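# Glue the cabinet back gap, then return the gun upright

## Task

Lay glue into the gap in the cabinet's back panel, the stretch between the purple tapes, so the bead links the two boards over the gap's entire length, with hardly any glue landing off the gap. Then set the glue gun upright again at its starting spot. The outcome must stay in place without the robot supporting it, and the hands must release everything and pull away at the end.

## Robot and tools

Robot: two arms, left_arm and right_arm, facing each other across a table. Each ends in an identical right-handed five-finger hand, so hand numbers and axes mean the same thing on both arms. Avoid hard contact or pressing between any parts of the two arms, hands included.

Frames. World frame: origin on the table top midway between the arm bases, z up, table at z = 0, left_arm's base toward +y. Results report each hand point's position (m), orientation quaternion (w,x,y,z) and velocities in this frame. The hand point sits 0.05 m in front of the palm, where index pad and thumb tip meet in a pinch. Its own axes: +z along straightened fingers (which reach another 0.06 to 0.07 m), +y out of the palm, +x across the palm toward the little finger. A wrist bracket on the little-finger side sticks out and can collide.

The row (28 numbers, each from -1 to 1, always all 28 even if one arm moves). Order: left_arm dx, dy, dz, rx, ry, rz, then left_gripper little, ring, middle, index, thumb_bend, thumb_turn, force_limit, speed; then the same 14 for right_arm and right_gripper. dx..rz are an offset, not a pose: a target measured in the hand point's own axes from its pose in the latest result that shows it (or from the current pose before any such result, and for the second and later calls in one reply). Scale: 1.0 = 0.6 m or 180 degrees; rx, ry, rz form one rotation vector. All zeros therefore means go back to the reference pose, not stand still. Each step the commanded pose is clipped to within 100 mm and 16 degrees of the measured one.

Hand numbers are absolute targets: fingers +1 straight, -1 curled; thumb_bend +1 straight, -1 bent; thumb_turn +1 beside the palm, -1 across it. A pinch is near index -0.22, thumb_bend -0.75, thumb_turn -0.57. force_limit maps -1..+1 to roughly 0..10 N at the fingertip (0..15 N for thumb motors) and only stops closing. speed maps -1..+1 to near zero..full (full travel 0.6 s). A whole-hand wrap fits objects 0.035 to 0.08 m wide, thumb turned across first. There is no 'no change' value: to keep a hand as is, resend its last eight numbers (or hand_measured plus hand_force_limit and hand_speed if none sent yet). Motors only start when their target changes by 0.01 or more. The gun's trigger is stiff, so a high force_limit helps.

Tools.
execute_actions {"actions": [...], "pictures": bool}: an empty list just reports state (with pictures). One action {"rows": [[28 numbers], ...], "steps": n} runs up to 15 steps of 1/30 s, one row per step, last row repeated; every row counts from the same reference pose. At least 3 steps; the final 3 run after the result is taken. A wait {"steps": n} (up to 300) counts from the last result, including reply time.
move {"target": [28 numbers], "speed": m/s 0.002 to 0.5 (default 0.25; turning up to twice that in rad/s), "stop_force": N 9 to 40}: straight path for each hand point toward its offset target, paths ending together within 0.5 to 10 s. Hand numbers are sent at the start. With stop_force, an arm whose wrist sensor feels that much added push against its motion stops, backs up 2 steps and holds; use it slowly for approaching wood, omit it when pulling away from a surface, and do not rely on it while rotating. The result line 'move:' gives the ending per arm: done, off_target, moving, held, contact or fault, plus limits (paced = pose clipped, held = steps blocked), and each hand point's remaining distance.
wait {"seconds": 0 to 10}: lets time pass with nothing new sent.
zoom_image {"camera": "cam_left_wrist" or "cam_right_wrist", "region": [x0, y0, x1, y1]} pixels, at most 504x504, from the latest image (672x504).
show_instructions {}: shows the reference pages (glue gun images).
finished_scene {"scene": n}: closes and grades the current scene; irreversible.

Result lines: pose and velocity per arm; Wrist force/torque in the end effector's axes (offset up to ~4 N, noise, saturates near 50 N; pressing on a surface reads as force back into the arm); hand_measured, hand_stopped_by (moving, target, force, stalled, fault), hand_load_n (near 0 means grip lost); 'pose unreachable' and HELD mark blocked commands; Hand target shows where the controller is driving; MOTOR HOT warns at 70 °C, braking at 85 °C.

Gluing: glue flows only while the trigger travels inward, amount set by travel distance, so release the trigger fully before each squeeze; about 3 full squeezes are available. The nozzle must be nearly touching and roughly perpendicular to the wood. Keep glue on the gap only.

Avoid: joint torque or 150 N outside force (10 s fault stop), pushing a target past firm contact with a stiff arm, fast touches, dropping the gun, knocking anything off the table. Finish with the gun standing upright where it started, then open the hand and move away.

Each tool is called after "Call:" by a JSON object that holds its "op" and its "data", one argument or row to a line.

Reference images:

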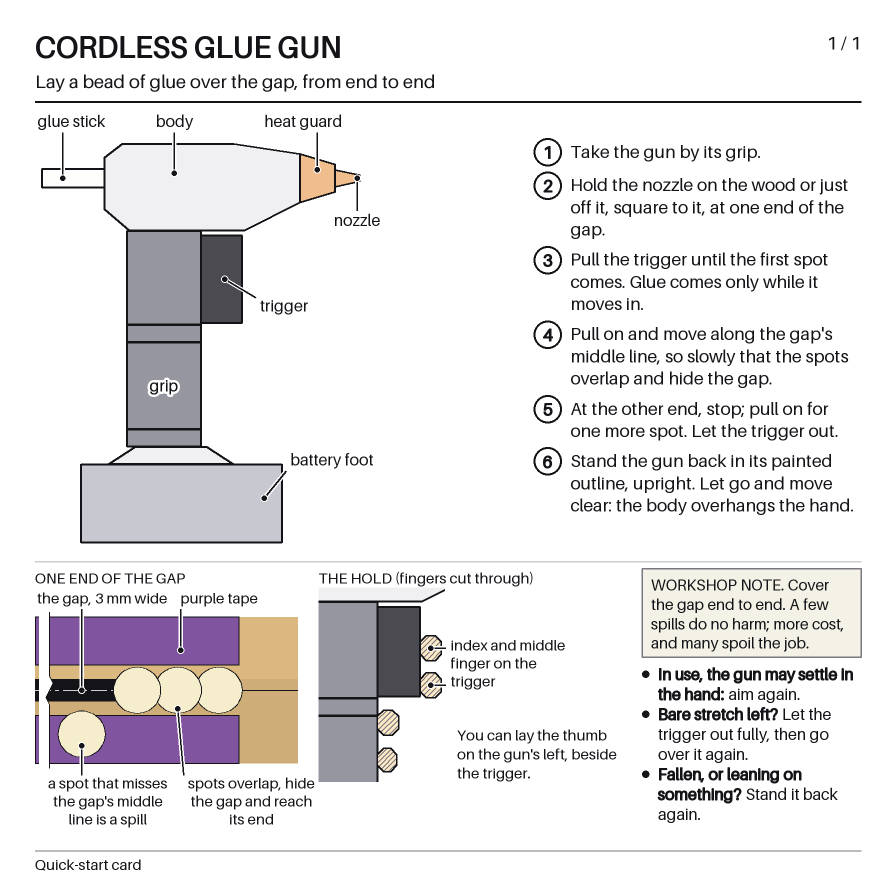

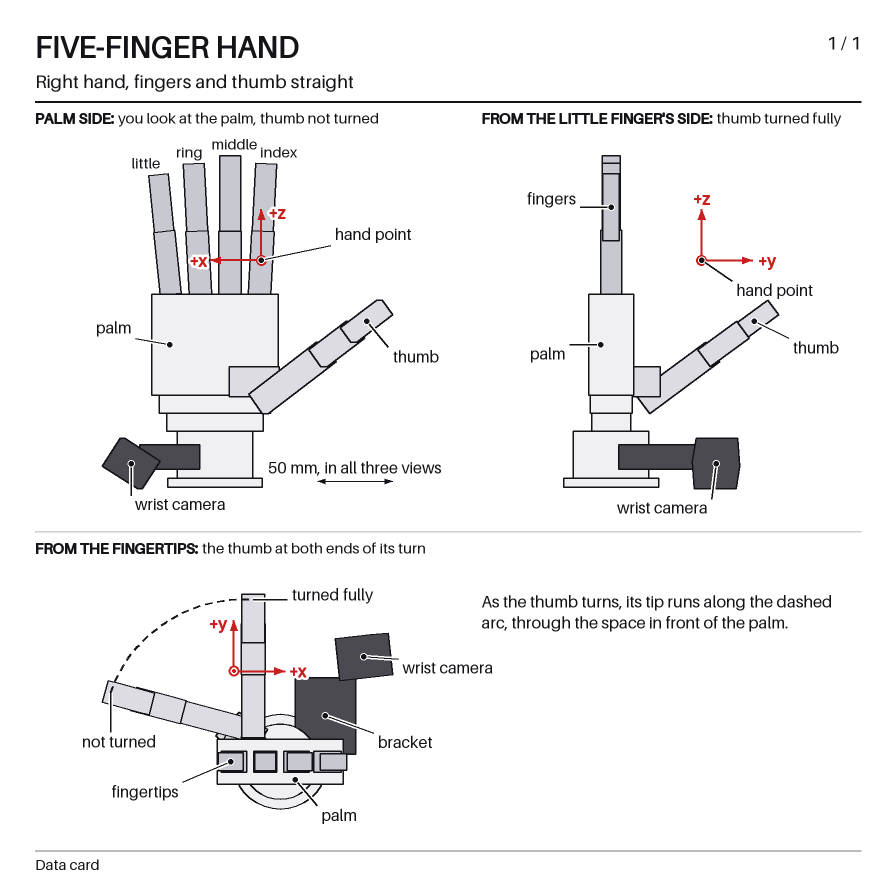

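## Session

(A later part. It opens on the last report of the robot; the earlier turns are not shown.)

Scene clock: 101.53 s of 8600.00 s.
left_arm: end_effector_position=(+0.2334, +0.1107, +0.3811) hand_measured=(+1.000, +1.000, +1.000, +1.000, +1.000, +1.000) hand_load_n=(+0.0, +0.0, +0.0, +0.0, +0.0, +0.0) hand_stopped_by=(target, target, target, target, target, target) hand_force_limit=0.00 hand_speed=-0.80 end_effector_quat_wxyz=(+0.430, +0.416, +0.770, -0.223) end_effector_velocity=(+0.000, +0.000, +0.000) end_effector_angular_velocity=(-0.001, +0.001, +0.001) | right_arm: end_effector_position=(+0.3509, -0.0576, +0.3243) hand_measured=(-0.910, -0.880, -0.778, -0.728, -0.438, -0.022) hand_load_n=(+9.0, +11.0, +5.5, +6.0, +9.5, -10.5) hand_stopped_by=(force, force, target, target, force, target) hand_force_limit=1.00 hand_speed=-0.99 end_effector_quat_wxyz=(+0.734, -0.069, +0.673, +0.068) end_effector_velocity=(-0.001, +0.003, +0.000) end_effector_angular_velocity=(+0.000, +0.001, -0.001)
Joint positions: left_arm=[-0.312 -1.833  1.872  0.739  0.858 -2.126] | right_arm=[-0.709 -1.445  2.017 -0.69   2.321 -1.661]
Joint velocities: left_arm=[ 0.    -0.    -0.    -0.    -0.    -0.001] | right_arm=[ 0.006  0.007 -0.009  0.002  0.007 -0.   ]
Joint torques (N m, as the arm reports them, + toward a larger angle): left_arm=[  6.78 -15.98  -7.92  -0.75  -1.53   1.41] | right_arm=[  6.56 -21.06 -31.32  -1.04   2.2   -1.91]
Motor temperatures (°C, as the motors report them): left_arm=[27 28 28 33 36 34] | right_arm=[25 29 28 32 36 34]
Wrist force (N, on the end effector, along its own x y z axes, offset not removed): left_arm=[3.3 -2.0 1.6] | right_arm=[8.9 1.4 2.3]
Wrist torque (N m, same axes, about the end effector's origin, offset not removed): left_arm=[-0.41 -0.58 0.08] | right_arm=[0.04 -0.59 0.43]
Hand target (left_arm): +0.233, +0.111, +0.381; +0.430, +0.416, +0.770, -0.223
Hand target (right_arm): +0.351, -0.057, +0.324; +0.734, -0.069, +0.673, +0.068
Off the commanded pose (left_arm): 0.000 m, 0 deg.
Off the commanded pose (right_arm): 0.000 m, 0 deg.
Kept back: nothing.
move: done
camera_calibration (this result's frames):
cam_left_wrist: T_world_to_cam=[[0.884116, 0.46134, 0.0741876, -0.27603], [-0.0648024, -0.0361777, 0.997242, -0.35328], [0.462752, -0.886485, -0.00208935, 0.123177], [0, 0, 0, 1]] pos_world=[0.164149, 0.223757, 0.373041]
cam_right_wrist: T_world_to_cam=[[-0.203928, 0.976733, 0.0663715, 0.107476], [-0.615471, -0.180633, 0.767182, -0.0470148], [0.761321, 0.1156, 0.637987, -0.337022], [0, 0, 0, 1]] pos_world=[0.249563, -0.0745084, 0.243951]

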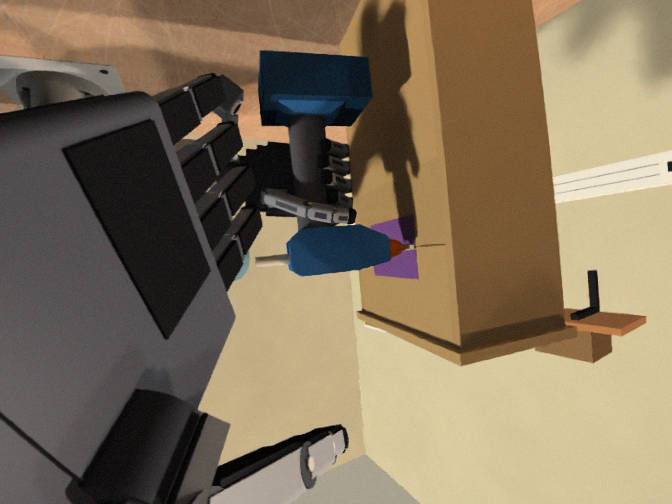

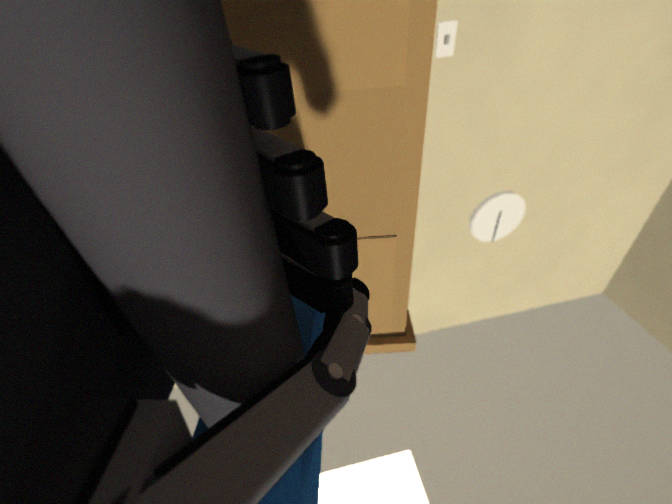

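Call:
{"op": "move", "data": {
  "target": [0,0,0,0,0,0,1,1,1,1,1,1,0,-0.8, -0.0011,0.0005,0.0085,0,0,0,-1,-1,-0.78,-0.73,-1,-0.02,1,-0.988],
  "speed": 0.006
}}

Call:
{"op": "zoom_image", "data": {
  "camera": "cam_left_wrist",
  "region": [390, 232, 430, 262]
}}

Scene clock: 102.83 s of 8600.00 s.
left_arm: end_effector_position=(+0.2334, +0.1107, +0.3811) hand_measured=(+1.000, +1.000, +1.000, +1.000, +1.000, +1.000) hand_load_n=(+0.0, +0.0, +0.0, +0.0, +0.0, +0.0) hand_stopped_by=(target, target, target, target, target, target) hand_force_limit=0.00 hand_speed=-0.80 end_effector_quat_wxyz=(+0.430, +0.416, +0.770, -0.223) end_effector_velocity=(+0.000, +0.000, -0.000) end_effector_angular_velocity=(-0.001, +0.002, +0.001) | right_arm: end_effector_position=(+0.3556, -0.0563, +0.3253) hand_measured=(-0.910, -0.880, -0.778, -0.728, -0.438, -0.022) hand_load_n=(+9.0, +11.0, +5.5, +6.0, +9.5, -10.5) hand_stopped_by=(force, force, target, target, force, target) hand_force_limit=1.00 hand_speed=-0.99 end_effector_quat_wxyz=(+0.734, -0.069, +0.673, +0.068) end_effector_velocity=(+0.001, +0.000, +0.000) end_effector_angular_velocity=(-0.000, -0.000, -0.000)
Joint positions: left_arm=[-0.312 -1.833  1.872  0.739  0.858 -2.126] | right_arm=[-0.717 -1.44   2.008 -0.685  2.314 -1.66 ]
Joint velocities: left_arm=[ 0.    -0.    -0.     0.     0.    -0.002] | right_arm=[-0.002  0.001 -0.002  0.002 -0.001 -0.   ]
Joint torques (N m, as the arm reports them, + toward a larger angle): left_arm=[  6.44 -16.21  -7.73  -0.65  -1.75   1.46] | right_arm=[-12.03 -23.14 -31.53  -1.    -2.05   2.24]
Motor temperatures (°C, as the motors report them): left_arm=[27 28 28 33 36 34] | right_arm=[25 29 28 32 36 34]
Wrist force (N, on the end effector, along its own x y z axes, offset not removed): left_arm=[0.6 -0.6 2.9] | right_arm=[10.5 1.7 1.2]
Wrist torque (N m, same axes, about the end effector's origin, offset not removed): left_arm=[-0.44 -0.14 -0.03] | right_arm=[0.19 -0.65 0.55]
Hand target (left_arm): +0.233, +0.111, +0.381; +0.430, +0.416, +0.770, -0.223
Hand target (right_arm): +0.356, -0.056, +0.325; +0.734, -0.069, +0.673, +0.068
Off the commanded pose (left_arm): 0.000 m, 0 deg.
Off the commanded pose (right_arm): 0.000 m, 0 deg.
Kept back: nothing.
move: done
camera_calibration (this result's frames):
cam_left_wrist: T_world_to_cam=[[0.884116, 0.46134, 0.0741878, -0.27603], [-0.0648025, -0.0361778, 0.997242, -0.35328], [0.462752, -0.886486, -0.00208943, 0.123177], [0, 0, 0, 1]] pos_world=[0.164149, 0.223757, 0.373041]
cam_right_wrist: T_world_to_cam=[[-0.20392, 0.976736, 0.0663582, 0.107158], [-0.615486, -0.18062, 0.767172, -0.0447022], [0.76131, 0.115599, 0.637999, -0.3414], [0, 0, 0, 1]] pos_world=[0.254249, -0.0732738, 0.244997]

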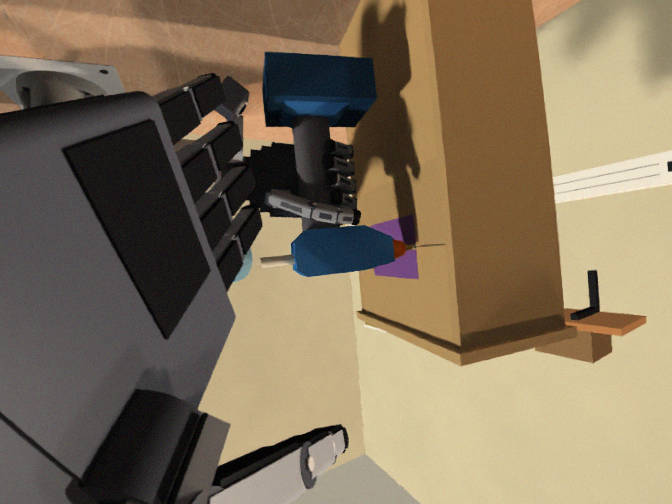

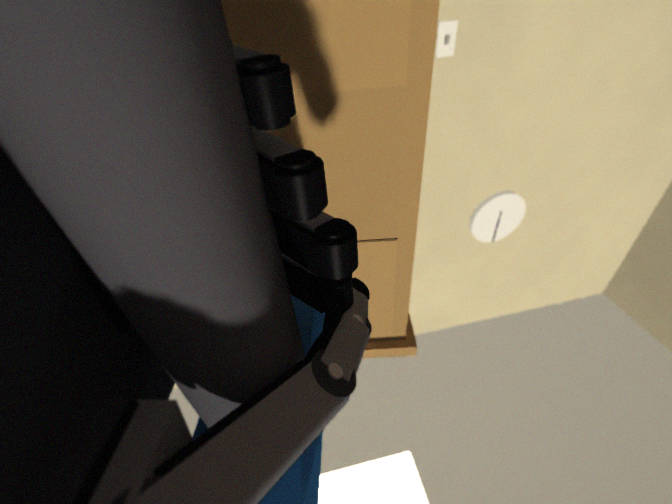

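Region (390, 232, 430, 262) of cam_left_wrist's 672x504 image, scaled by 12.600, with more detail than that image has; it fills the top 378 rows of this view, and the rest is white.

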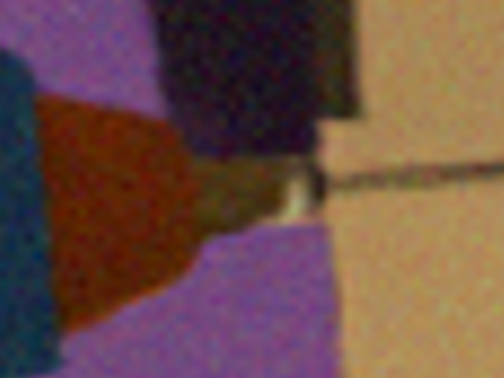

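Call:
{"op": "move", "data": {
  "target": [0,0,0,0,0,0,1,1,1,1,1,1,0,-0.8, -0.0004,0.0035,0.0014,0,0,0,-1,-1,-0.78,-0.73,-1,-0.02,1,-0.988],
  "speed": 0.004
}}

Call:
{"op": "zoom_image", "data": {
  "camera": "cam_left_wrist",
  "region": [390, 232, 430, 262]
}}

Scene clock: 103.87 s of 8600.00 s.
left_arm: end_effector_position=(+0.2334, +0.1107, +0.3811) hand_measured=(+1.000, +1.000, +1.000, +1.000, +1.000, +1.000) hand_load_n=(+0.0, +0.0, +0.0, +0.0, +0.0, +0.0) hand_stopped_by=(target, target, target, target, target, target) hand_force_limit=0.00 hand_speed=-0.80 end_effector_quat_wxyz=(+0.430, +0.416, +0.770, -0.223) end_effector_velocity=(-0.000, -0.000, +0.000) end_effector_angular_velocity=(+0.001, -0.001, -0.002) | right_arm: end_effector_position=(+0.3560, -0.0542, +0.3256) hand_measured=(-0.910, -0.880, -0.778, -0.728, -0.438, -0.022) hand_load_n=(+9.0, +11.0, +5.5, +5.5, +9.5, -10.5) hand_stopped_by=(force, force, target, target, force, target) hand_force_limit=1.00 hand_speed=-0.99 end_effector_quat_wxyz=(+0.734, -0.069, +0.673, +0.068) end_effector_velocity=(+0.001, +0.001, +0.000) end_effector_angular_velocity=(+0.000, -0.001, +0.001)
Joint positions: left_arm=[-0.312 -1.833  1.872  0.739  0.858 -2.126] | right_arm=[-0.715 -1.436  2.002 -0.683  2.316 -1.66 ]
Joint velocities: left_arm=[-0.001 -0.     0.     0.    -0.     0.001] | right_arm=[-0.     0.002 -0.003  0.    -0.001 -0.   ]
Joint torques (N m, as the arm reports them, + toward a larger angle): left_arm=[  7.14 -15.8   -8.35  -0.77  -1.64   1.6 ] | right_arm=[  7.57 -21.5  -33.39  -0.98   2.33  -1.74]
Motor temperatures (°C, as the motors report them): left_arm=[27 28 28 33 36 34] | right_arm=[25 29 28 32 36 34]
Wrist force (N, on the end effector, along its own x y z axes, offset not removed): left_arm=[4.2 -2.2 0.1] | right_arm=[8.0 -0.8 0.5]
Wrist torque (N m, same axes, about the end effector's origin, offset not removed): left_arm=[-0.38 -0.71 0.18] | right_arm=[-0.02 -0.45 0.39]
Hand target (left_arm): +0.233, +0.111, +0.381; +0.430, +0.416, +0.770, -0.223
Hand target (right_arm): +0.356, -0.054, +0.326; +0.734, -0.069, +0.673, +0.068
Off the commanded pose (left_arm): 0.000 m, 0 deg.
Off the commanded pose (right_arm): 0.000 m, 0 deg.
Kept back: nothing.
move: done
camera_calibration (this result's frames):
cam_left_wrist: T_world_to_cam=[[0.884116, 0.46134, 0.0741878, -0.27603], [-0.0648026, -0.0361776, 0.997242, -0.35328], [0.462752, -0.886485, -0.00208918, 0.123177], [0, 0, 0, 1]] pos_world=[0.164149, 0.223757, 0.373041]
cam_right_wrist: T_world_to_cam=[[-0.203915, 0.976736, 0.0663692, 0.105173], [-0.615483, -0.180625, 0.767174, -0.0442987], [0.761314, 0.115589, 0.637997, -0.342108], [0, 0, 0, 1]] pos_world=[0.254633, -0.0711843, 0.245268]

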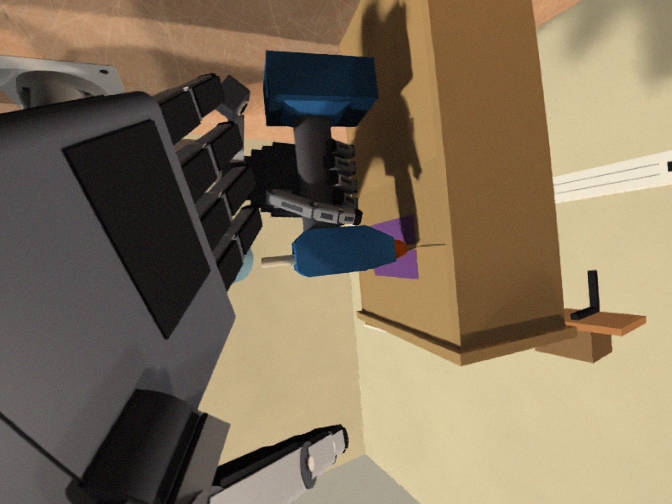

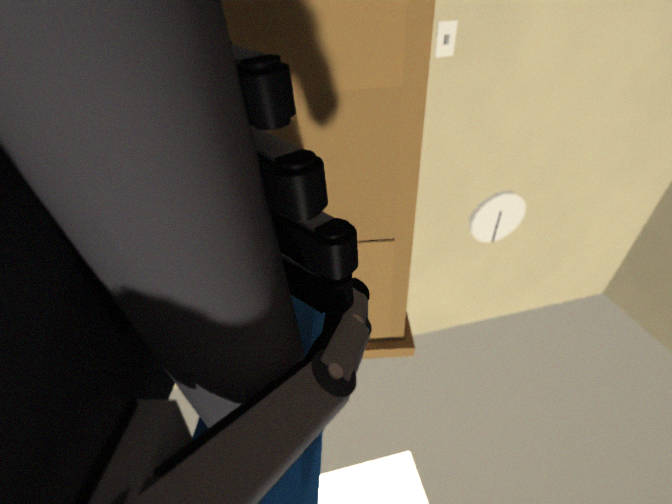

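Region (390, 232, 430, 262) of cam_left_wrist's 672x504 image, scaled by 12.600, with more detail than that image has; it fills the top 378 rows of this view, and the rest is white.

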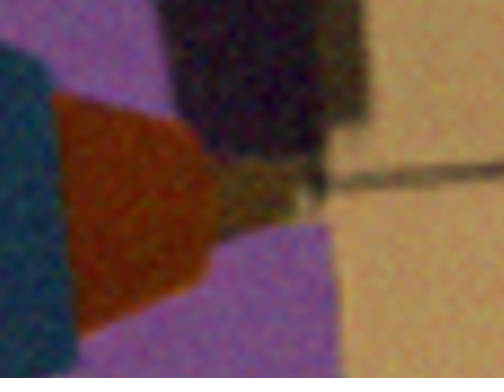

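Pull a little more.

Call:
{"op": "execute_actions", "data": {
  "actions": [
    {"rows":[[0,0,0,0,0,0,1,1,1,1,1,1,0,-0.8, 0,0,0,0,0,0,-1,-1,-0.795,-0.745,-1,-0.02,1,-0.97]],"steps":15}
  ]
}}

Call:
{"op": "execute_actions", "data": {
  "actions": []
}}

Call:
{"op": "zoom_image", "data": {
  "camera": "cam_left_wrist",
  "region": [390, 232, 430, 262]
}}

Scene clock: 104.37 s of 8600.00 s.
left_arm: end_effector_position=(+0.2334, +0.1107, +0.3811) hand_measured=(+1.000, +1.000, +1.000, +1.000, +1.000, +1.000) hand_load_n=(+0.0, +0.0, +0.0, +0.0, +0.0, +0.0) hand_stopped_by=(target, target, target, target, target, target) hand_force_limit=0.00 hand_speed=-0.80 end_effector_quat_wxyz=(+0.430, +0.416, +0.770, -0.223) end_effector_velocity=(-0.000, -0.000, +0.000) end_effector_angular_velocity=(+0.000, -0.000, -0.001) | right_arm: end_effector_position=(+0.3560, -0.0542, +0.3256) hand_measured=(-0.910, -0.880, -0.792, -0.742, -0.438, -0.022) hand_load_n=(+9.0, +11.0, +6.0, +6.5, +9.5, -10.5) hand_stopped_by=(force, force, moving, moving, force, target) hand_force_limit=1.00 hand_speed=-0.97 end_effector_quat_wxyz=(+0.734, -0.069, +0.673, +0.068) end_effector_velocity=(-0.000, -0.000, -0.000) end_effector_angular_velocity=(-0.000, +0.001, +0.000)
Joint positions: left_arm=[-0.312 -1.833  1.872  0.739  0.858 -2.126] | right_arm=[-0.715 -1.436  2.002 -0.683  2.316 -1.66 ]
Joint velocities: left_arm=[-0.001  0.     0.    -0.    -0.     0.   ] | right_arm=[-0.    -0.001  0.002  0.    -0.     0.   ]
Joint torques (N m, as the arm reports them, + toward a larger angle): left_arm=[  6.41 -17.01  -7.79  -0.71  -1.6    1.27] | right_arm=[ -0.65 -40.64 -11.98  -2.56  -0.21  -1.37]
Motor temperatures (°C, as the motors report them): left_arm=[27 28 28 33 36 34] | right_arm=[25 29 28 32 36 34]
Wrist force (N, on the end effector, along its own x y z axes, offset not removed): left_arm=[1.2 0.2 1.4] | right_arm=[9.6 0.6 -1.1]
Wrist torque (N m, same axes, about the end effector's origin, offset not removed): left_arm=[-0.29 -0.41 0.00] | right_arm=[0.17 -0.72 0.35]
Steps of this call (steps 1 to 3: nothing new was sent; steps 4 to 15: the first 12 steps of this action). Readings (end_effector_position | what the end effector reports):
4: left_arm (+0.2334, +0.1107, +0.3811) | right_arm (+0.3560, -0.0541, +0.3256) | left_arm hand_measured=(+1.000, +1.000, +1.000, +1.000, +1.000, +1.000) hand_load_n=(+0.0, +0.0, +0.0, +0.0, +0.0, +0.0) hand_stopped_by=(target, target, target, target, target, target) hand_force_limit=0.00 hand_speed=-0.80 | right_arm hand_measured=(-0.910, -0.880, -0.778, -0.728, -0.438, -0.022) hand_load_n=(+9.0, +11.0, +5.5, +5.5, +9.5, -10.5) hand_stopped_by=(force, force, moving, moving, force, target) hand_force_limit=1.00 hand_speed=-0.97
5: left_arm (+0.2334, +0.1107, +0.3811) | right_arm (+0.3560, -0.0541, +0.3256) | left_arm hand_measured=(+1.000, +1.000, +1.000, +1.000, +1.000, +1.000) hand_load_n=(+0.0, +0.0, +0.0, +0.0, +0.0, +0.0) hand_stopped_by=(target, target, target, target, target, target) hand_force_limit=0.00 hand_speed=-0.80 | right_arm hand_measured=(-0.910, -0.880, -0.778, -0.728, -0.438, -0.022) hand_load_n=(+9.0, +11.0, +5.5, +5.5, +9.5, -10.5) hand_stopped_by=(force, force, moving, moving, force, target) hand_force_limit=1.00 hand_speed=-0.97
7: left_arm (+0.2334, +0.1107, +0.3811) | right_arm (+0.3560, -0.0541, +0.3256) | left_arm hand_measured=(+1.000, +1.000, +1.000, +1.000, +1.000, +1.000) hand_load_n=(+0.0, +0.0, +0.0, +0.0, +0.0, +0.0) hand_stopped_by=(target, target, target, target, target, target) hand_force_limit=0.00 hand_speed=-0.80 | right_arm hand_measured=(-0.910, -0.880, -0.778, -0.728, -0.438, -0.022) hand_load_n=(+9.0, +11.0, +5.5, +6.0, +9.5, -10.5) hand_stopped_by=(force, force, moving, moving, force, target) hand_force_limit=1.00 hand_speed=-0.97
11: left_arm (+0.2334, +0.1107, +0.3811) | right_arm (+0.3560, -0.0541, +0.3256) | left_arm hand_measured=(+1.000, +1.000, +1.000, +1.000, +1.000, +1.000) hand_load_n=(+0.0, +0.0, +0.0, +0.0, +0.0, +0.0) hand_stopped_by=(target, target, target, target, target, target) hand_force_limit=0.00 hand_speed=-0.80 | right_arm hand_measured=(-0.910, -0.880, -0.786, -0.736, -0.438, -0.022) hand_load_n=(+9.0, +11.0, +6.0, +6.0, +9.5, -10.5) hand_stopped_by=(force, force, moving, moving, force, target) hand_force_limit=1.00 hand_speed=-0.97
15: the state above

Scene clock: 104.47 s of 8600.00 s.
left_arm: end_effector_position=(+0.2334, +0.1107, +0.3811) hand_measured=(+1.000, +1.000, +1.000, +1.000, +1.000, +1.000) hand_load_n=(+0.0, +0.0, +0.0, +0.0, +0.0, +0.0) hand_stopped_by=(target, target, target, target, target, target) hand_force_limit=0.00 hand_speed=-0.80 end_effector_quat_wxyz=(+0.430, +0.416, +0.770, -0.223) end_effector_velocity=(-0.000, -0.000, +0.000) end_effector_angular_velocity=(-0.001, +0.001, -0.001) | right_arm: end_effector_position=(+0.3560, -0.0542, +0.3256) hand_measured=(-0.910, -0.880, -0.792, -0.742, -0.438, -0.022) hand_load_n=(+9.0, +11.0, +6.0, +6.5, +9.5, -10.5) hand_stopped_by=(force, force, moving, moving, force, target) hand_force_limit=1.00 hand_speed=-0.97 end_effector_quat_wxyz=(+0.734, -0.069, +0.673, +0.068) end_effector_velocity=(-0.001, +0.001, -0.000) end_effector_angular_velocity=(-0.000, -0.000, +0.002)
Joint positions: left_arm=[-0.312 -1.833  1.872  0.739  0.858 -2.126] | right_arm=[-0.715 -1.436  2.002 -0.683  2.316 -1.66 ]
Joint velocities: left_arm=[-0.001 -0.    -0.     0.     0.    -0.001] | right_arm=[ 0.001  0.     0.    -0.    -0.001 -0.   ]
Joint torques (N m, as the arm reports them, + toward a larger angle): left_arm=[  7.47 -16.39  -7.94  -0.8   -1.58   1.45] | right_arm=[ -2.67 -40.42 -11.23  -3.09  -0.68  -1.22]
Motor temperatures (°C, as the motors report them): left_arm=[27 28 28 33 36 34] | right_arm=[25 29 28 32 36 34]
Wrist force (N, on the end effector, along its own x y z axes, offset not removed): left_arm=[5.4 -0.6 -0.6] | right_arm=[8.2 0.7 -1.2]
Wrist torque (N m, same axes, about the end effector's origin, offset not removed): left_arm=[-0.22 -0.74 0.41] | right_arm=[0.19 -0.42 0.34]
Hand target (left_arm): +0.233, +0.111, +0.381; +0.430, +0.416, +0.770, -0.223
Hand target (right_arm): +0.356, -0.054, +0.326; +0.734, -0.069, +0.673, +0.068
Off the commanded pose (left_arm): 0.000 m, 0 deg.
Off the commanded pose (right_arm): 0.000 m, 0 deg.
Kept back: nothing.
Steps of this call (steps 1 to 3: the last 3 steps of your previous action). Readings (end_effector_position | what the end effector reports):
1: left_arm (+0.2334, +0.1107, +0.3811) | right_arm (+0.3560, -0.0542, +0.3256) | left_arm hand_measured=(+1.000, +1.000, +1.000, +1.000, +1.000, +1.000) hand_load_n=(+0.0, +0.0, +0.0, +0.0, +0.0, +0.0) hand_stopped_by=(target, target, target, target, target, target) hand_force_limit=0.00 hand_speed=-0.80 | right_arm hand_measured=(-0.910, -0.880, -0.792, -0.742, -0.438, -0.022) hand_load_n=(+9.0, +11.0, +6.0, +6.5, +9.5, -10.5) hand_stopped_by=(force, force, moving, moving, force, target) hand_force_limit=1.00 hand_speed=-0.97
2: left_arm (+0.2334, +0.1107, +0.3811) | right_arm (+0.3560, -0.0542, +0.3256) | left_arm hand_measured=(+1.000, +1.000, +1.000, +1.000, +1.000, +1.000) hand_load_n=(+0.0, +0.0, +0.0, +0.0, +0.0, +0.0) hand_stopped_by=(target, target, target, target, target, target) hand_force_limit=0.00 hand_speed=-0.80 | right_arm hand_measured=(-0.910, -0.880, -0.792, -0.742, -0.438, -0.022) hand_load_n=(+9.0, +11.0, +6.0, +6.5, +9.5, -10.5) hand_stopped_by=(force, force, moving, moving, force, target) hand_force_limit=1.00 hand_speed=-0.97
3: the state above
camera_calibration (this result's frames):
cam_left_wrist: T_world_to_cam=[[0.884116, 0.46134, 0.0741878, -0.27603], [-0.0648025, -0.0361778, 0.997242, -0.35328], [0.462752, -0.886485, -0.00208936, 0.123177], [0, 0, 0, 1]] pos_world=[0.164149, 0.223757, 0.373041]
cam_right_wrist: T_world_to_cam=[[-0.203919, 0.976739, 0.0663239, 0.105151], [-0.615456, -0.180588, 0.767204, -0.0443172], [0.761335, 0.115628, 0.637965, -0.342071], [0, 0, 0, 1]] pos_world=[0.254598, -0.0711555, 0.245256]

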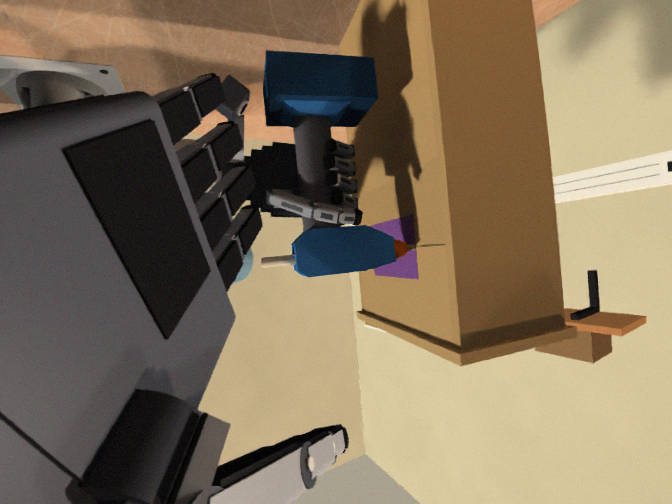

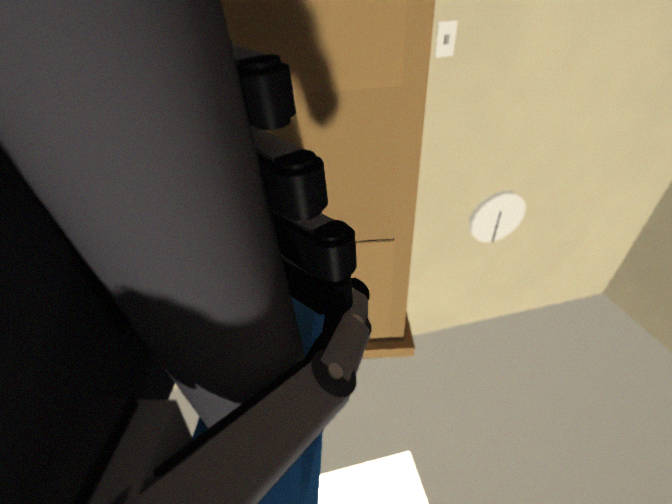

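Region (390, 232, 430, 262) of cam_left_wrist's 672x504 image, scaled by 12.600, with more detail than that image has; it fills the top 378 rows of this view, and the rest is white.

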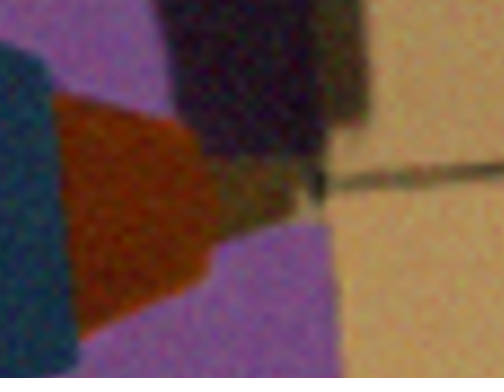

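Call:
{"op": "move", "data": {
  "target": [0,0,0,0,0,0,1,1,1,1,1,1,0,-0.8, 0,0,0,0,0,0,-1,-1,-0.815,-0.765,-1,-0.02,1,-0.97],
  "speed": 0.004
}}

Call:
{"op": "zoom_image", "data": {
  "camera": "cam_left_wrist",
  "region": [390, 232, 430, 262]
}}

Scene clock: 105.40 s of 8600.00 s.
left_arm: end_effector_position=(+0.2334, +0.1107, +0.3811) hand_measured=(+1.000, +1.000, +1.000, +1.000, +1.000, +1.000) hand_load_n=(+0.0, +0.0, +0.0, +0.0, +0.0, +0.0) hand_stopped_by=(target, target, target, target, target, target) hand_force_limit=0.00 hand_speed=-0.80 end_effector_quat_wxyz=(+0.430, +0.416, +0.770, -0.223) end_effector_velocity=(-0.000, -0.000, +0.000) end_effector_angular_velocity=(+0.000, -0.001, -0.001) | right_arm: end_effector_position=(+0.3559, -0.0542, +0.3256) hand_measured=(-0.910, -0.880, -0.810, -0.760, -0.438, -0.022) hand_load_n=(+9.0, +11.0, +9.0, +9.5, +9.5, -10.5) hand_stopped_by=(force, force, target, target, force, target) hand_force_limit=1.00 hand_speed=-0.97 end_effector_quat_wxyz=(+0.734, -0.069, +0.673, +0.068) end_effector_velocity=(+0.001, -0.001, -0.000) end_effector_angular_velocity=(-0.001, +0.001, -0.002)
Joint positions: left_arm=[-0.312 -1.833  1.872  0.739  0.858 -2.126] | right_arm=[-0.715 -1.436  2.002 -0.683  2.316 -1.66 ]
Joint velocities: left_arm=[-0.     0.    -0.     0.    -0.     0.001] | right_arm=[-0.002 -0.    -0.     0.001  0.001  0.   ]
Joint torques (N m, as the arm reports them, + toward a larger angle): left_arm=[  6.35 -16.64  -8.14  -0.79  -1.52   1.48] | right_arm=[ -7.38 -32.28 -18.56  -4.56  -0.27  -0.86]
Motor temperatures (°C, as the motors report them): left_arm=[27 28 28 33 36 34] | right_arm=[25 29 28 32 36 34]
Wrist force (N, on the end effector, along its own x y z axes, offset not removed): left_arm=[6.1 -0.7 -0.1] | right_arm=[9.5 2.0 -0.7]
Wrist torque (N m, same axes, about the end effector's origin, offset not removed): left_arm=[-0.01 -1.05 0.32] | right_arm=[0.38 -0.64 0.41]
Hand target (left_arm): +0.233, +0.111, +0.381; +0.430, +0.416, +0.770, -0.223
Hand target (right_arm): +0.356, -0.054, +0.326; +0.734, -0.069, +0.673, +0.068
Off the commanded pose (left_arm): 0.000 m, 0 deg.
Off the commanded pose (right_arm): 0.000 m, 0 deg.
Kept back: nothing.
move: done
camera_calibration (this result's frames):
cam_left_wrist: T_world_to_cam=[[0.884116, 0.46134, 0.0741874, -0.27603], [-0.0648022, -0.0361775, 0.997242, -0.35328], [0.462752, -0.886485, -0.00208927, 0.123177], [0, 0, 0, 1]] pos_world=[0.164149, 0.223757, 0.373041]
cam_right_wrist: T_world_to_cam=[[-0.203975, 0.976727, 0.0663166, 0.105173], [-0.615448, -0.180618, 0.767203, -0.0443354], [0.761326, 0.115676, 0.637967, -0.342052], [0, 0, 0, 1]] pos_world=[0.25458, -0.0711665, 0.245257]

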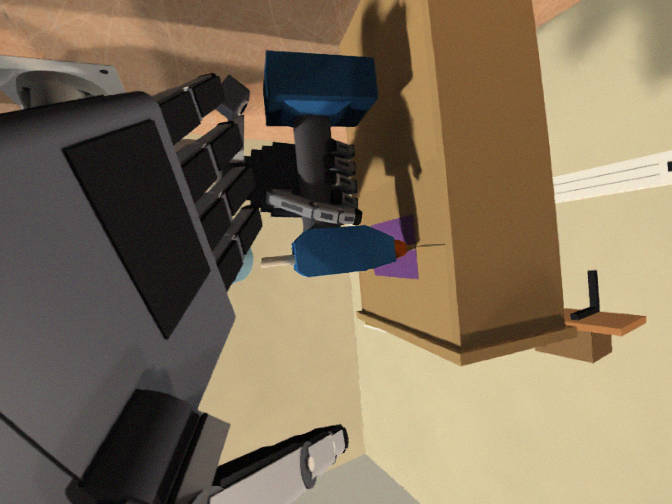

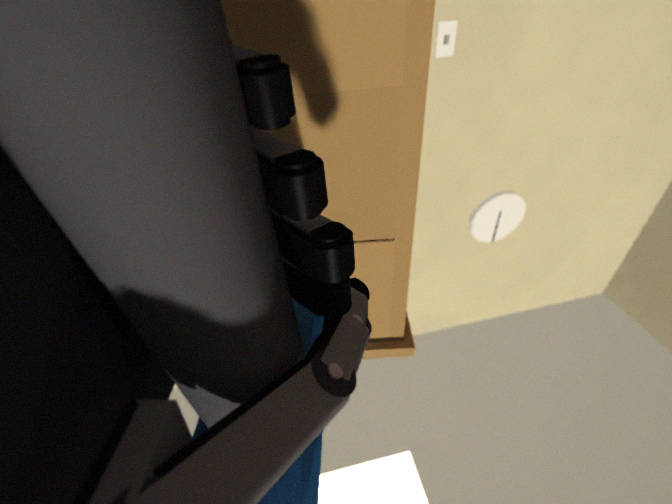

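Region (390, 232, 430, 262) of cam_left_wrist's 672x504 image, scaled by 12.600, with more detail than that image has; it fills the top 378 rows of this view, and the rest is white.

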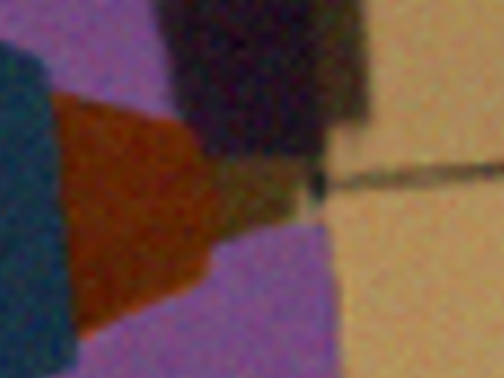

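Call:
{"op": "move", "data": {
  "target": [0,0,0,0,0,0,1,1,1,1,1,1,0,-0.8, -0.0007,0,-0.0083,0,0,0,-1,-1,0.0,0.05,-1,-0.02,1,-0.6],
  "speed": 0.01
}}

Call:
{"op": "zoom_image", "data": {
  "camera": "cam_left_wrist",
  "region": [390, 232, 430, 262]
}}

Scene clock: 107.13 s of 8600.00 s.
left_arm: end_effector_position=(+0.2334, +0.1107, +0.3811) hand_measured=(+1.000, +1.000, +1.000, +1.000, +1.000, +1.000) hand_load_n=(+0.0, +0.0, +0.0, +0.0, +0.0, +0.0) hand_stopped_by=(target, target, target, target, target, target) hand_force_limit=0.00 hand_speed=-0.80 end_effector_quat_wxyz=(+0.430, +0.416, +0.770, -0.223) end_effector_velocity=(+0.001, +0.001, -0.000) end_effector_angular_velocity=(+0.000, -0.000, +0.003) | right_arm: end_effector_position=(+0.3510, -0.0552, +0.3256) hand_measured=(-0.910, -0.880, +0.000, +0.050, -0.438, -0.022) hand_load_n=(+9.5, +11.0, +0.0, +1.0, +10.0, -10.5) hand_stopped_by=(force, force, target, target, force, target) hand_force_limit=1.00 hand_speed=-0.60 end_effector_quat_wxyz=(+0.734, -0.069, +0.673, +0.068) end_effector_velocity=(-0.000, +0.000, -0.000) end_effector_angular_velocity=(-0.001, +0.000, +0.001)
Joint positions: left_arm=[-0.312 -1.833  1.872  0.739  0.858 -2.126] | right_arm=[-0.706 -1.441  2.009 -0.685  2.325 -1.662]
Joint velocities: left_arm=[ 0.003  0.     0.     0.    -0.     0.   ] | right_arm=[-0.    -0.     0.     0.    -0.001 -0.   ]
Joint torques (N m, as the arm reports them, + toward a larger angle): left_arm=[  6.59 -17.18  -7.67  -0.75  -1.54   1.48] | right_arm=[  9.33 -40.84 -11.45  -5.33   2.23  -1.91]
Motor temperatures (°C, as the motors report them): left_arm=[27 28 28 33 36 34] | right_arm=[25 29 28 32 36 34]
Wrist force (N, on the end effector, along its own x y z axes, offset not removed): left_arm=[1.8 -0.8 -1.5] | right_arm=[9.1 0.4 1.3]
Wrist torque (N m, same axes, about the end effector's origin, offset not removed): left_arm=[-0.09 -0.37 0.02] | right_arm=[0.10 -0.45 0.40]
Hand target (left_arm): +0.233, +0.111, +0.381; +0.430, +0.416, +0.770, -0.223
Hand target (right_arm): +0.351, -0.055, +0.326; +0.734, -0.069, +0.673, +0.068
Off the commanded pose (left_arm): 0.000 m, 0 deg.
Off the commanded pose (right_arm): 0.000 m, 0 deg.
Kept back: nothing.
move: done
camera_calibration (this result's frames):
cam_left_wrist: T_world_to_cam=[[0.884116, 0.46134, 0.0741875, -0.27603], [-0.0648022, -0.0361777, 0.997242, -0.35328], [0.462752, -0.886485, -0.0020894, 0.123177], [0, 0, 0, 1]] pos_world=[0.164149, 0.223757, 0.373041]
cam_right_wrist: T_world_to_cam=[[-0.203973, 0.976727, 0.0663315, 0.105108], [-0.615436, -0.180627, 0.767211, -0.0475312], [0.761336, 0.115668, 0.637956, -0.338204], [0, 0, 0, 1]] pos_world=[0.249674, -0.0721275, 0.245254]

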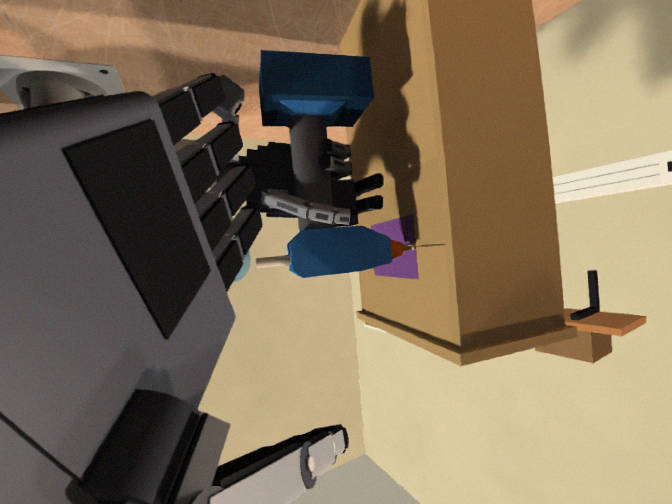

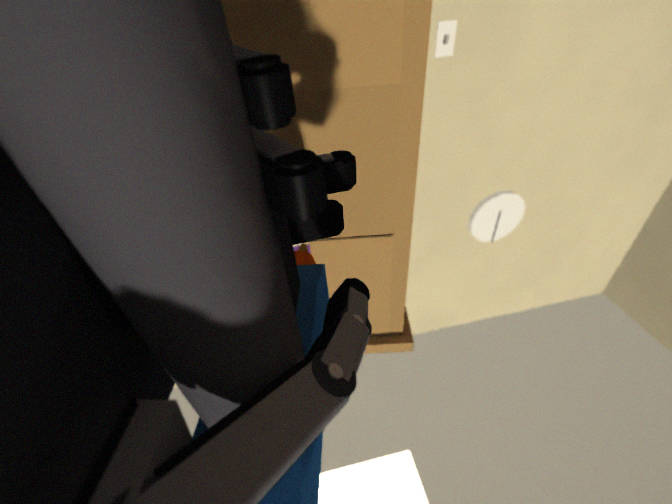

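Region (390, 232, 430, 262) of cam_left_wrist's 672x504 image, scaled by 12.600, with more detail than that image has; it fills the top 378 rows of this view, and the rest is white.

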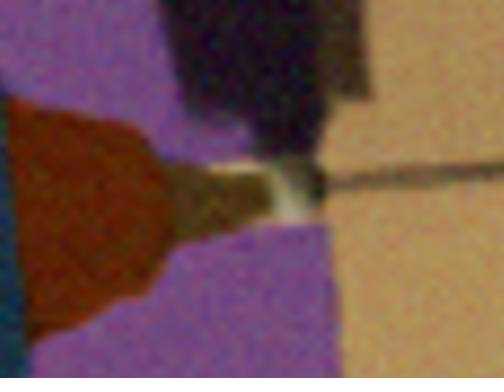

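Call:
{"op": "zoom_image", "data": {
  "camera": "cam_right_wrist",
  "region": [280, 225, 340, 270]
}}

Region (280, 225, 340, 270) of cam_right_wrist's 672x504 image, scaled by 8.400, with more detail than that image has; it fills the top 378 rows of this view, and the rest is white.

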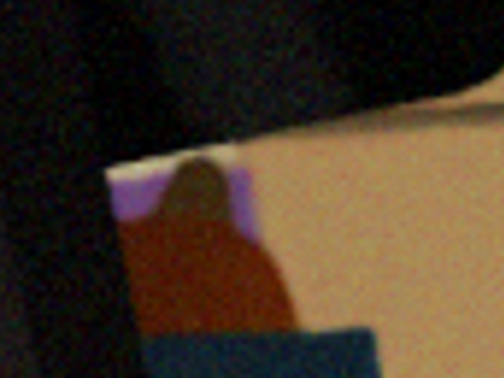

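Call:
{"op": "move", "data": {
  "target": [0,0,0,0,0,0,1,1,1,1,1,1,0,-0.8, 0.0005,0.0035,0.005,0,0,0,-1,-1,-0.30,-0.25,-1,-0.02,1,-0.85],
  "speed": 0.005
}}

Call:
{"op": "zoom_image", "data": {
  "camera": "cam_left_wrist",
  "region": [390, 232, 430, 262]
}}

Scene clock: 108.83 s of 8600.00 s.
left_arm: end_effector_position=(+0.2334, +0.1107, +0.3811) hand_measured=(+1.000, +1.000, +1.000, +1.000, +1.000, +1.000) hand_load_n=(+0.0, +0.0, +0.0, +0.0, +0.0, +0.0) hand_stopped_by=(target, target, target, target, target, target) hand_force_limit=0.00 hand_speed=-0.80 end_effector_quat_wxyz=(+0.430, +0.416, +0.770, -0.223) end_effector_velocity=(+0.000, +0.000, -0.000) end_effector_angular_velocity=(+0.000, +0.000, +0.000) | right_arm: end_effector_position=(+0.3536, -0.0525, +0.3255) hand_measured=(-0.910, -0.880, -0.300, -0.248, -0.438, -0.022) hand_load_n=(+8.0, +10.0, +1.5, +5.0, +10.5, -10.5) hand_stopped_by=(force, force, target, target, force, target) hand_force_limit=1.00 hand_speed=-0.85 end_effector_quat_wxyz=(+0.734, -0.069, +0.673, +0.068) end_effector_velocity=(-0.000, +0.000, +0.000) end_effector_angular_velocity=(-0.000, -0.000, +0.001)
Joint positions: left_arm=[-0.312 -1.833  1.872  0.739  0.858 -2.126] | right_arm=[-0.708 -1.434  2.    -0.684  2.323 -1.661]
Joint velocities: left_arm=[ 0.001 -0.     0.     0.     0.001  0.   ] | right_arm=[ 0.001 -0.    -0.001  0.001 -0.    -0.   ]
Joint torques (N m, as the arm reports them, + toward a larger angle): left_arm=[  6.64 -16.45  -7.54  -0.79  -1.3    1.34] | right_arm=[-10.53 -23.16 -32.32  -1.05  -1.92   2.29]
Motor temperatures (°C, as the motors report them): left_arm=[27 28 28 33 36 34] | right_arm=[25 29 28 32 36 34]
Wrist force (N, on the end effector, along its own x y z axes, offset not removed): left_arm=[2.8 -1.7 -2.6] | right_arm=[9.2 -0.5 -0.3]
Wrist torque (N m, same axes, about the end effector's origin, offset not removed): left_arm=[-0.30 -0.36 0.05] | right_arm=[-0.03 -0.55 0.35]
Hand target (left_arm): +0.233, +0.111, +0.381; +0.430, +0.416, +0.770, -0.223
Hand target (right_arm): +0.354, -0.053, +0.326; +0.734, -0.069, +0.673, +0.068
Off the commanded pose (left_arm): 0.000 m, 0 deg.
Off the commanded pose (right_arm): 0.000 m, 0 deg.
Kept back: nothing.
move: done
camera_calibration (this result's frames):
cam_left_wrist: T_world_to_cam=[[0.884116, 0.46134, 0.0741879, -0.27603], [-0.0648026, -0.0361778, 0.997242, -0.35328], [0.462752, -0.886485, -0.00208928, 0.123177], [0, 0, 0, 1]] pos_world=[0.164149, 0.223757, 0.373041]
cam_right_wrist: T_world_to_cam=[[-0.203974, 0.976727, 0.0663295, 0.103056], [-0.615438, -0.180626, 0.767209, -0.0454311], [0.761335, 0.115669, 0.637958, -0.340408], [0, 0, 0, 1]] pos_world=[0.252225, -0.0694891, 0.245186]

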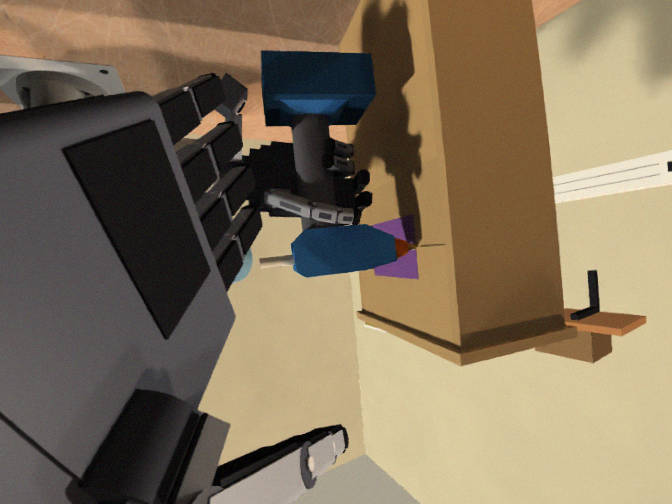

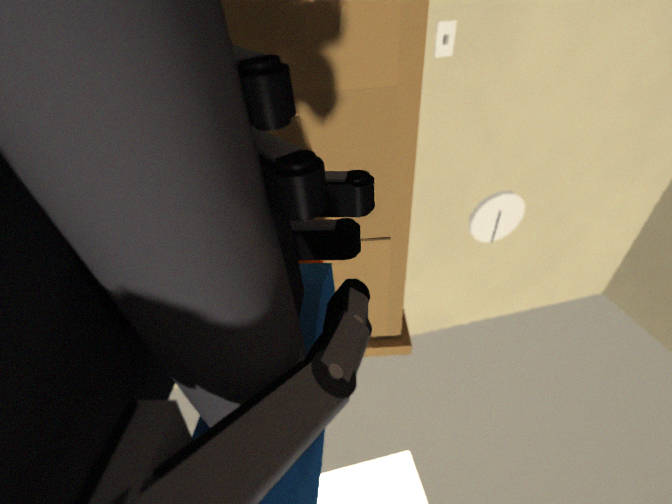

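Region (390, 232, 430, 262) of cam_left_wrist's 672x504 image, scaled by 12.600, with more detail than that image has; it fills the top 378 rows of this view, and the rest is white.

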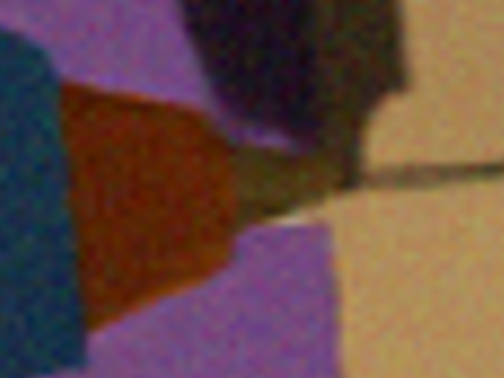

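Call:
{"op": "move", "data": {
  "target": [0,0,0,0,0,0,1,1,1,1,1,1,0,-0.8, -0.0019,-0.0062,0.0015,0,0,0,-1,-1,-0.30,-0.25,-1,-0.02,1,-0.85],
  "speed": 0.005
}}

Call:
{"op": "zoom_image", "data": {
  "camera": "cam_left_wrist",
  "region": [390, 232, 430, 262]
}}

Scene clock: 110.10 s of 8600.00 s.
left_arm: end_effector_position=(+0.2334, +0.1107, +0.3811) hand_measured=(+1.000, +1.000, +1.000, +1.000, +1.000, +1.000) hand_load_n=(+0.0, +0.0, +0.0, +0.0, +0.0, +0.0) hand_stopped_by=(target, target, target, target, target, target) hand_force_limit=0.00 hand_speed=-0.80 end_effector_quat_wxyz=(+0.430, +0.416, +0.770, -0.223) end_effector_velocity=(+0.001, +0.000, +0.000) end_effector_angular_velocity=(-0.000, -0.000, +0.001) | right_arm: end_effector_position=(+0.3550, -0.0559, +0.3267) hand_measured=(-0.910, -0.880, -0.300, -0.248, -0.438, -0.022) hand_load_n=(+8.0, +10.0, +1.5, +5.0, +10.5, -10.5) hand_stopped_by=(force, force, target, target, force, target) hand_force_limit=1.00 hand_speed=-0.85 end_effector_quat_wxyz=(+0.734, -0.069, +0.673, +0.068) end_effector_velocity=(-0.000, -0.001, +0.000) end_effector_angular_velocity=(-0.001, +0.001, +0.001)
Joint positions: left_arm=[-0.312 -1.833  1.872  0.739  0.858 -2.126] | right_arm=[-0.715 -1.442  2.006 -0.681  2.315 -1.66 ]
Joint velocities: left_arm=[ 0.001 -0.    -0.    -0.    -0.     0.   ] | right_arm=[-0.001 -0.003  0.002  0.002 -0.002  0.   ]
Joint torques (N m, as the arm reports them, + toward a larger angle): left_arm=[  6.6  -16.22  -8.74  -0.83  -1.45   1.4 ] | right_arm=[ -9.89 -41.39 -10.54  -0.99  -2.03   2.4 ]
Motor temperatures (°C, as the motors report them): left_arm=[27 28 28 33 36 34] | right_arm=[25 29 28 32 36 34]
Wrist force (N, on the end effector, along its own x y z axes, offset not removed): left_arm=[3.5 -1.4 0.5] | right_arm=[9.6 2.2 1.1]
Wrist torque (N m, same axes, about the end effector's origin, offset not removed): left_arm=[-0.45 -0.54 0.10] | right_arm=[0.29 -0.55 0.43]
Hand target (left_arm): +0.233, +0.111, +0.381; +0.430, +0.416, +0.770, -0.223
Hand target (right_arm): +0.355, -0.056, +0.327; +0.734, -0.069, +0.673, +0.068
Off the commanded pose (left_arm): 0.000 m, 0 deg.
Off the commanded pose (right_arm): 0.000 m, 0 deg.
Kept back: nothing.
move: done
camera_calibration (this result's frames):
cam_left_wrist: T_world_to_cam=[[0.884116, 0.46134, 0.0741874, -0.27603], [-0.0648023, -0.0361774, 0.997242, -0.35328], [0.462752, -0.886485, -0.00208913, 0.123177], [0, 0, 0, 1]] pos_world=[0.164149, 0.223757, 0.373041]
cam_right_wrist: T_world_to_cam=[[-0.203964, 0.97673, 0.0663177, 0.106538], [-0.615453, -0.180612, 0.767201, -0.0460655], [0.761326, 0.115666, 0.637969, -0.341889], [0, 0, 0, 1]] pos_world=[0.253667, -0.072834, 0.24639]

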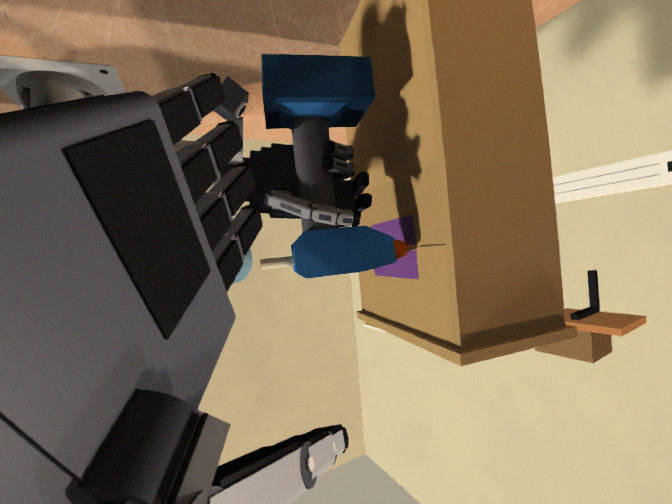

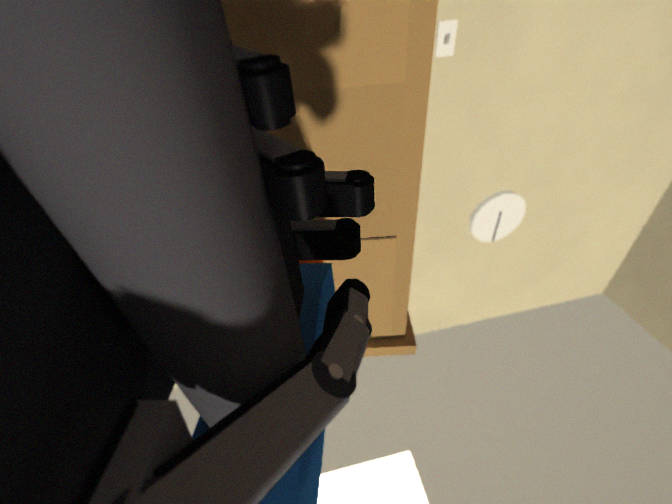

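Region (390, 232, 430, 262) of cam_left_wrist's 672x504 image, scaled by 12.600, with more detail than that image has; it fills the top 378 rows of this view, and the rest is white.

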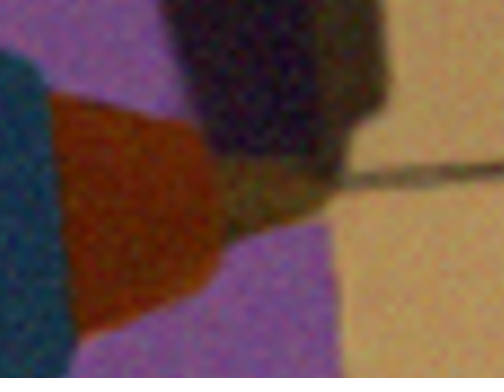

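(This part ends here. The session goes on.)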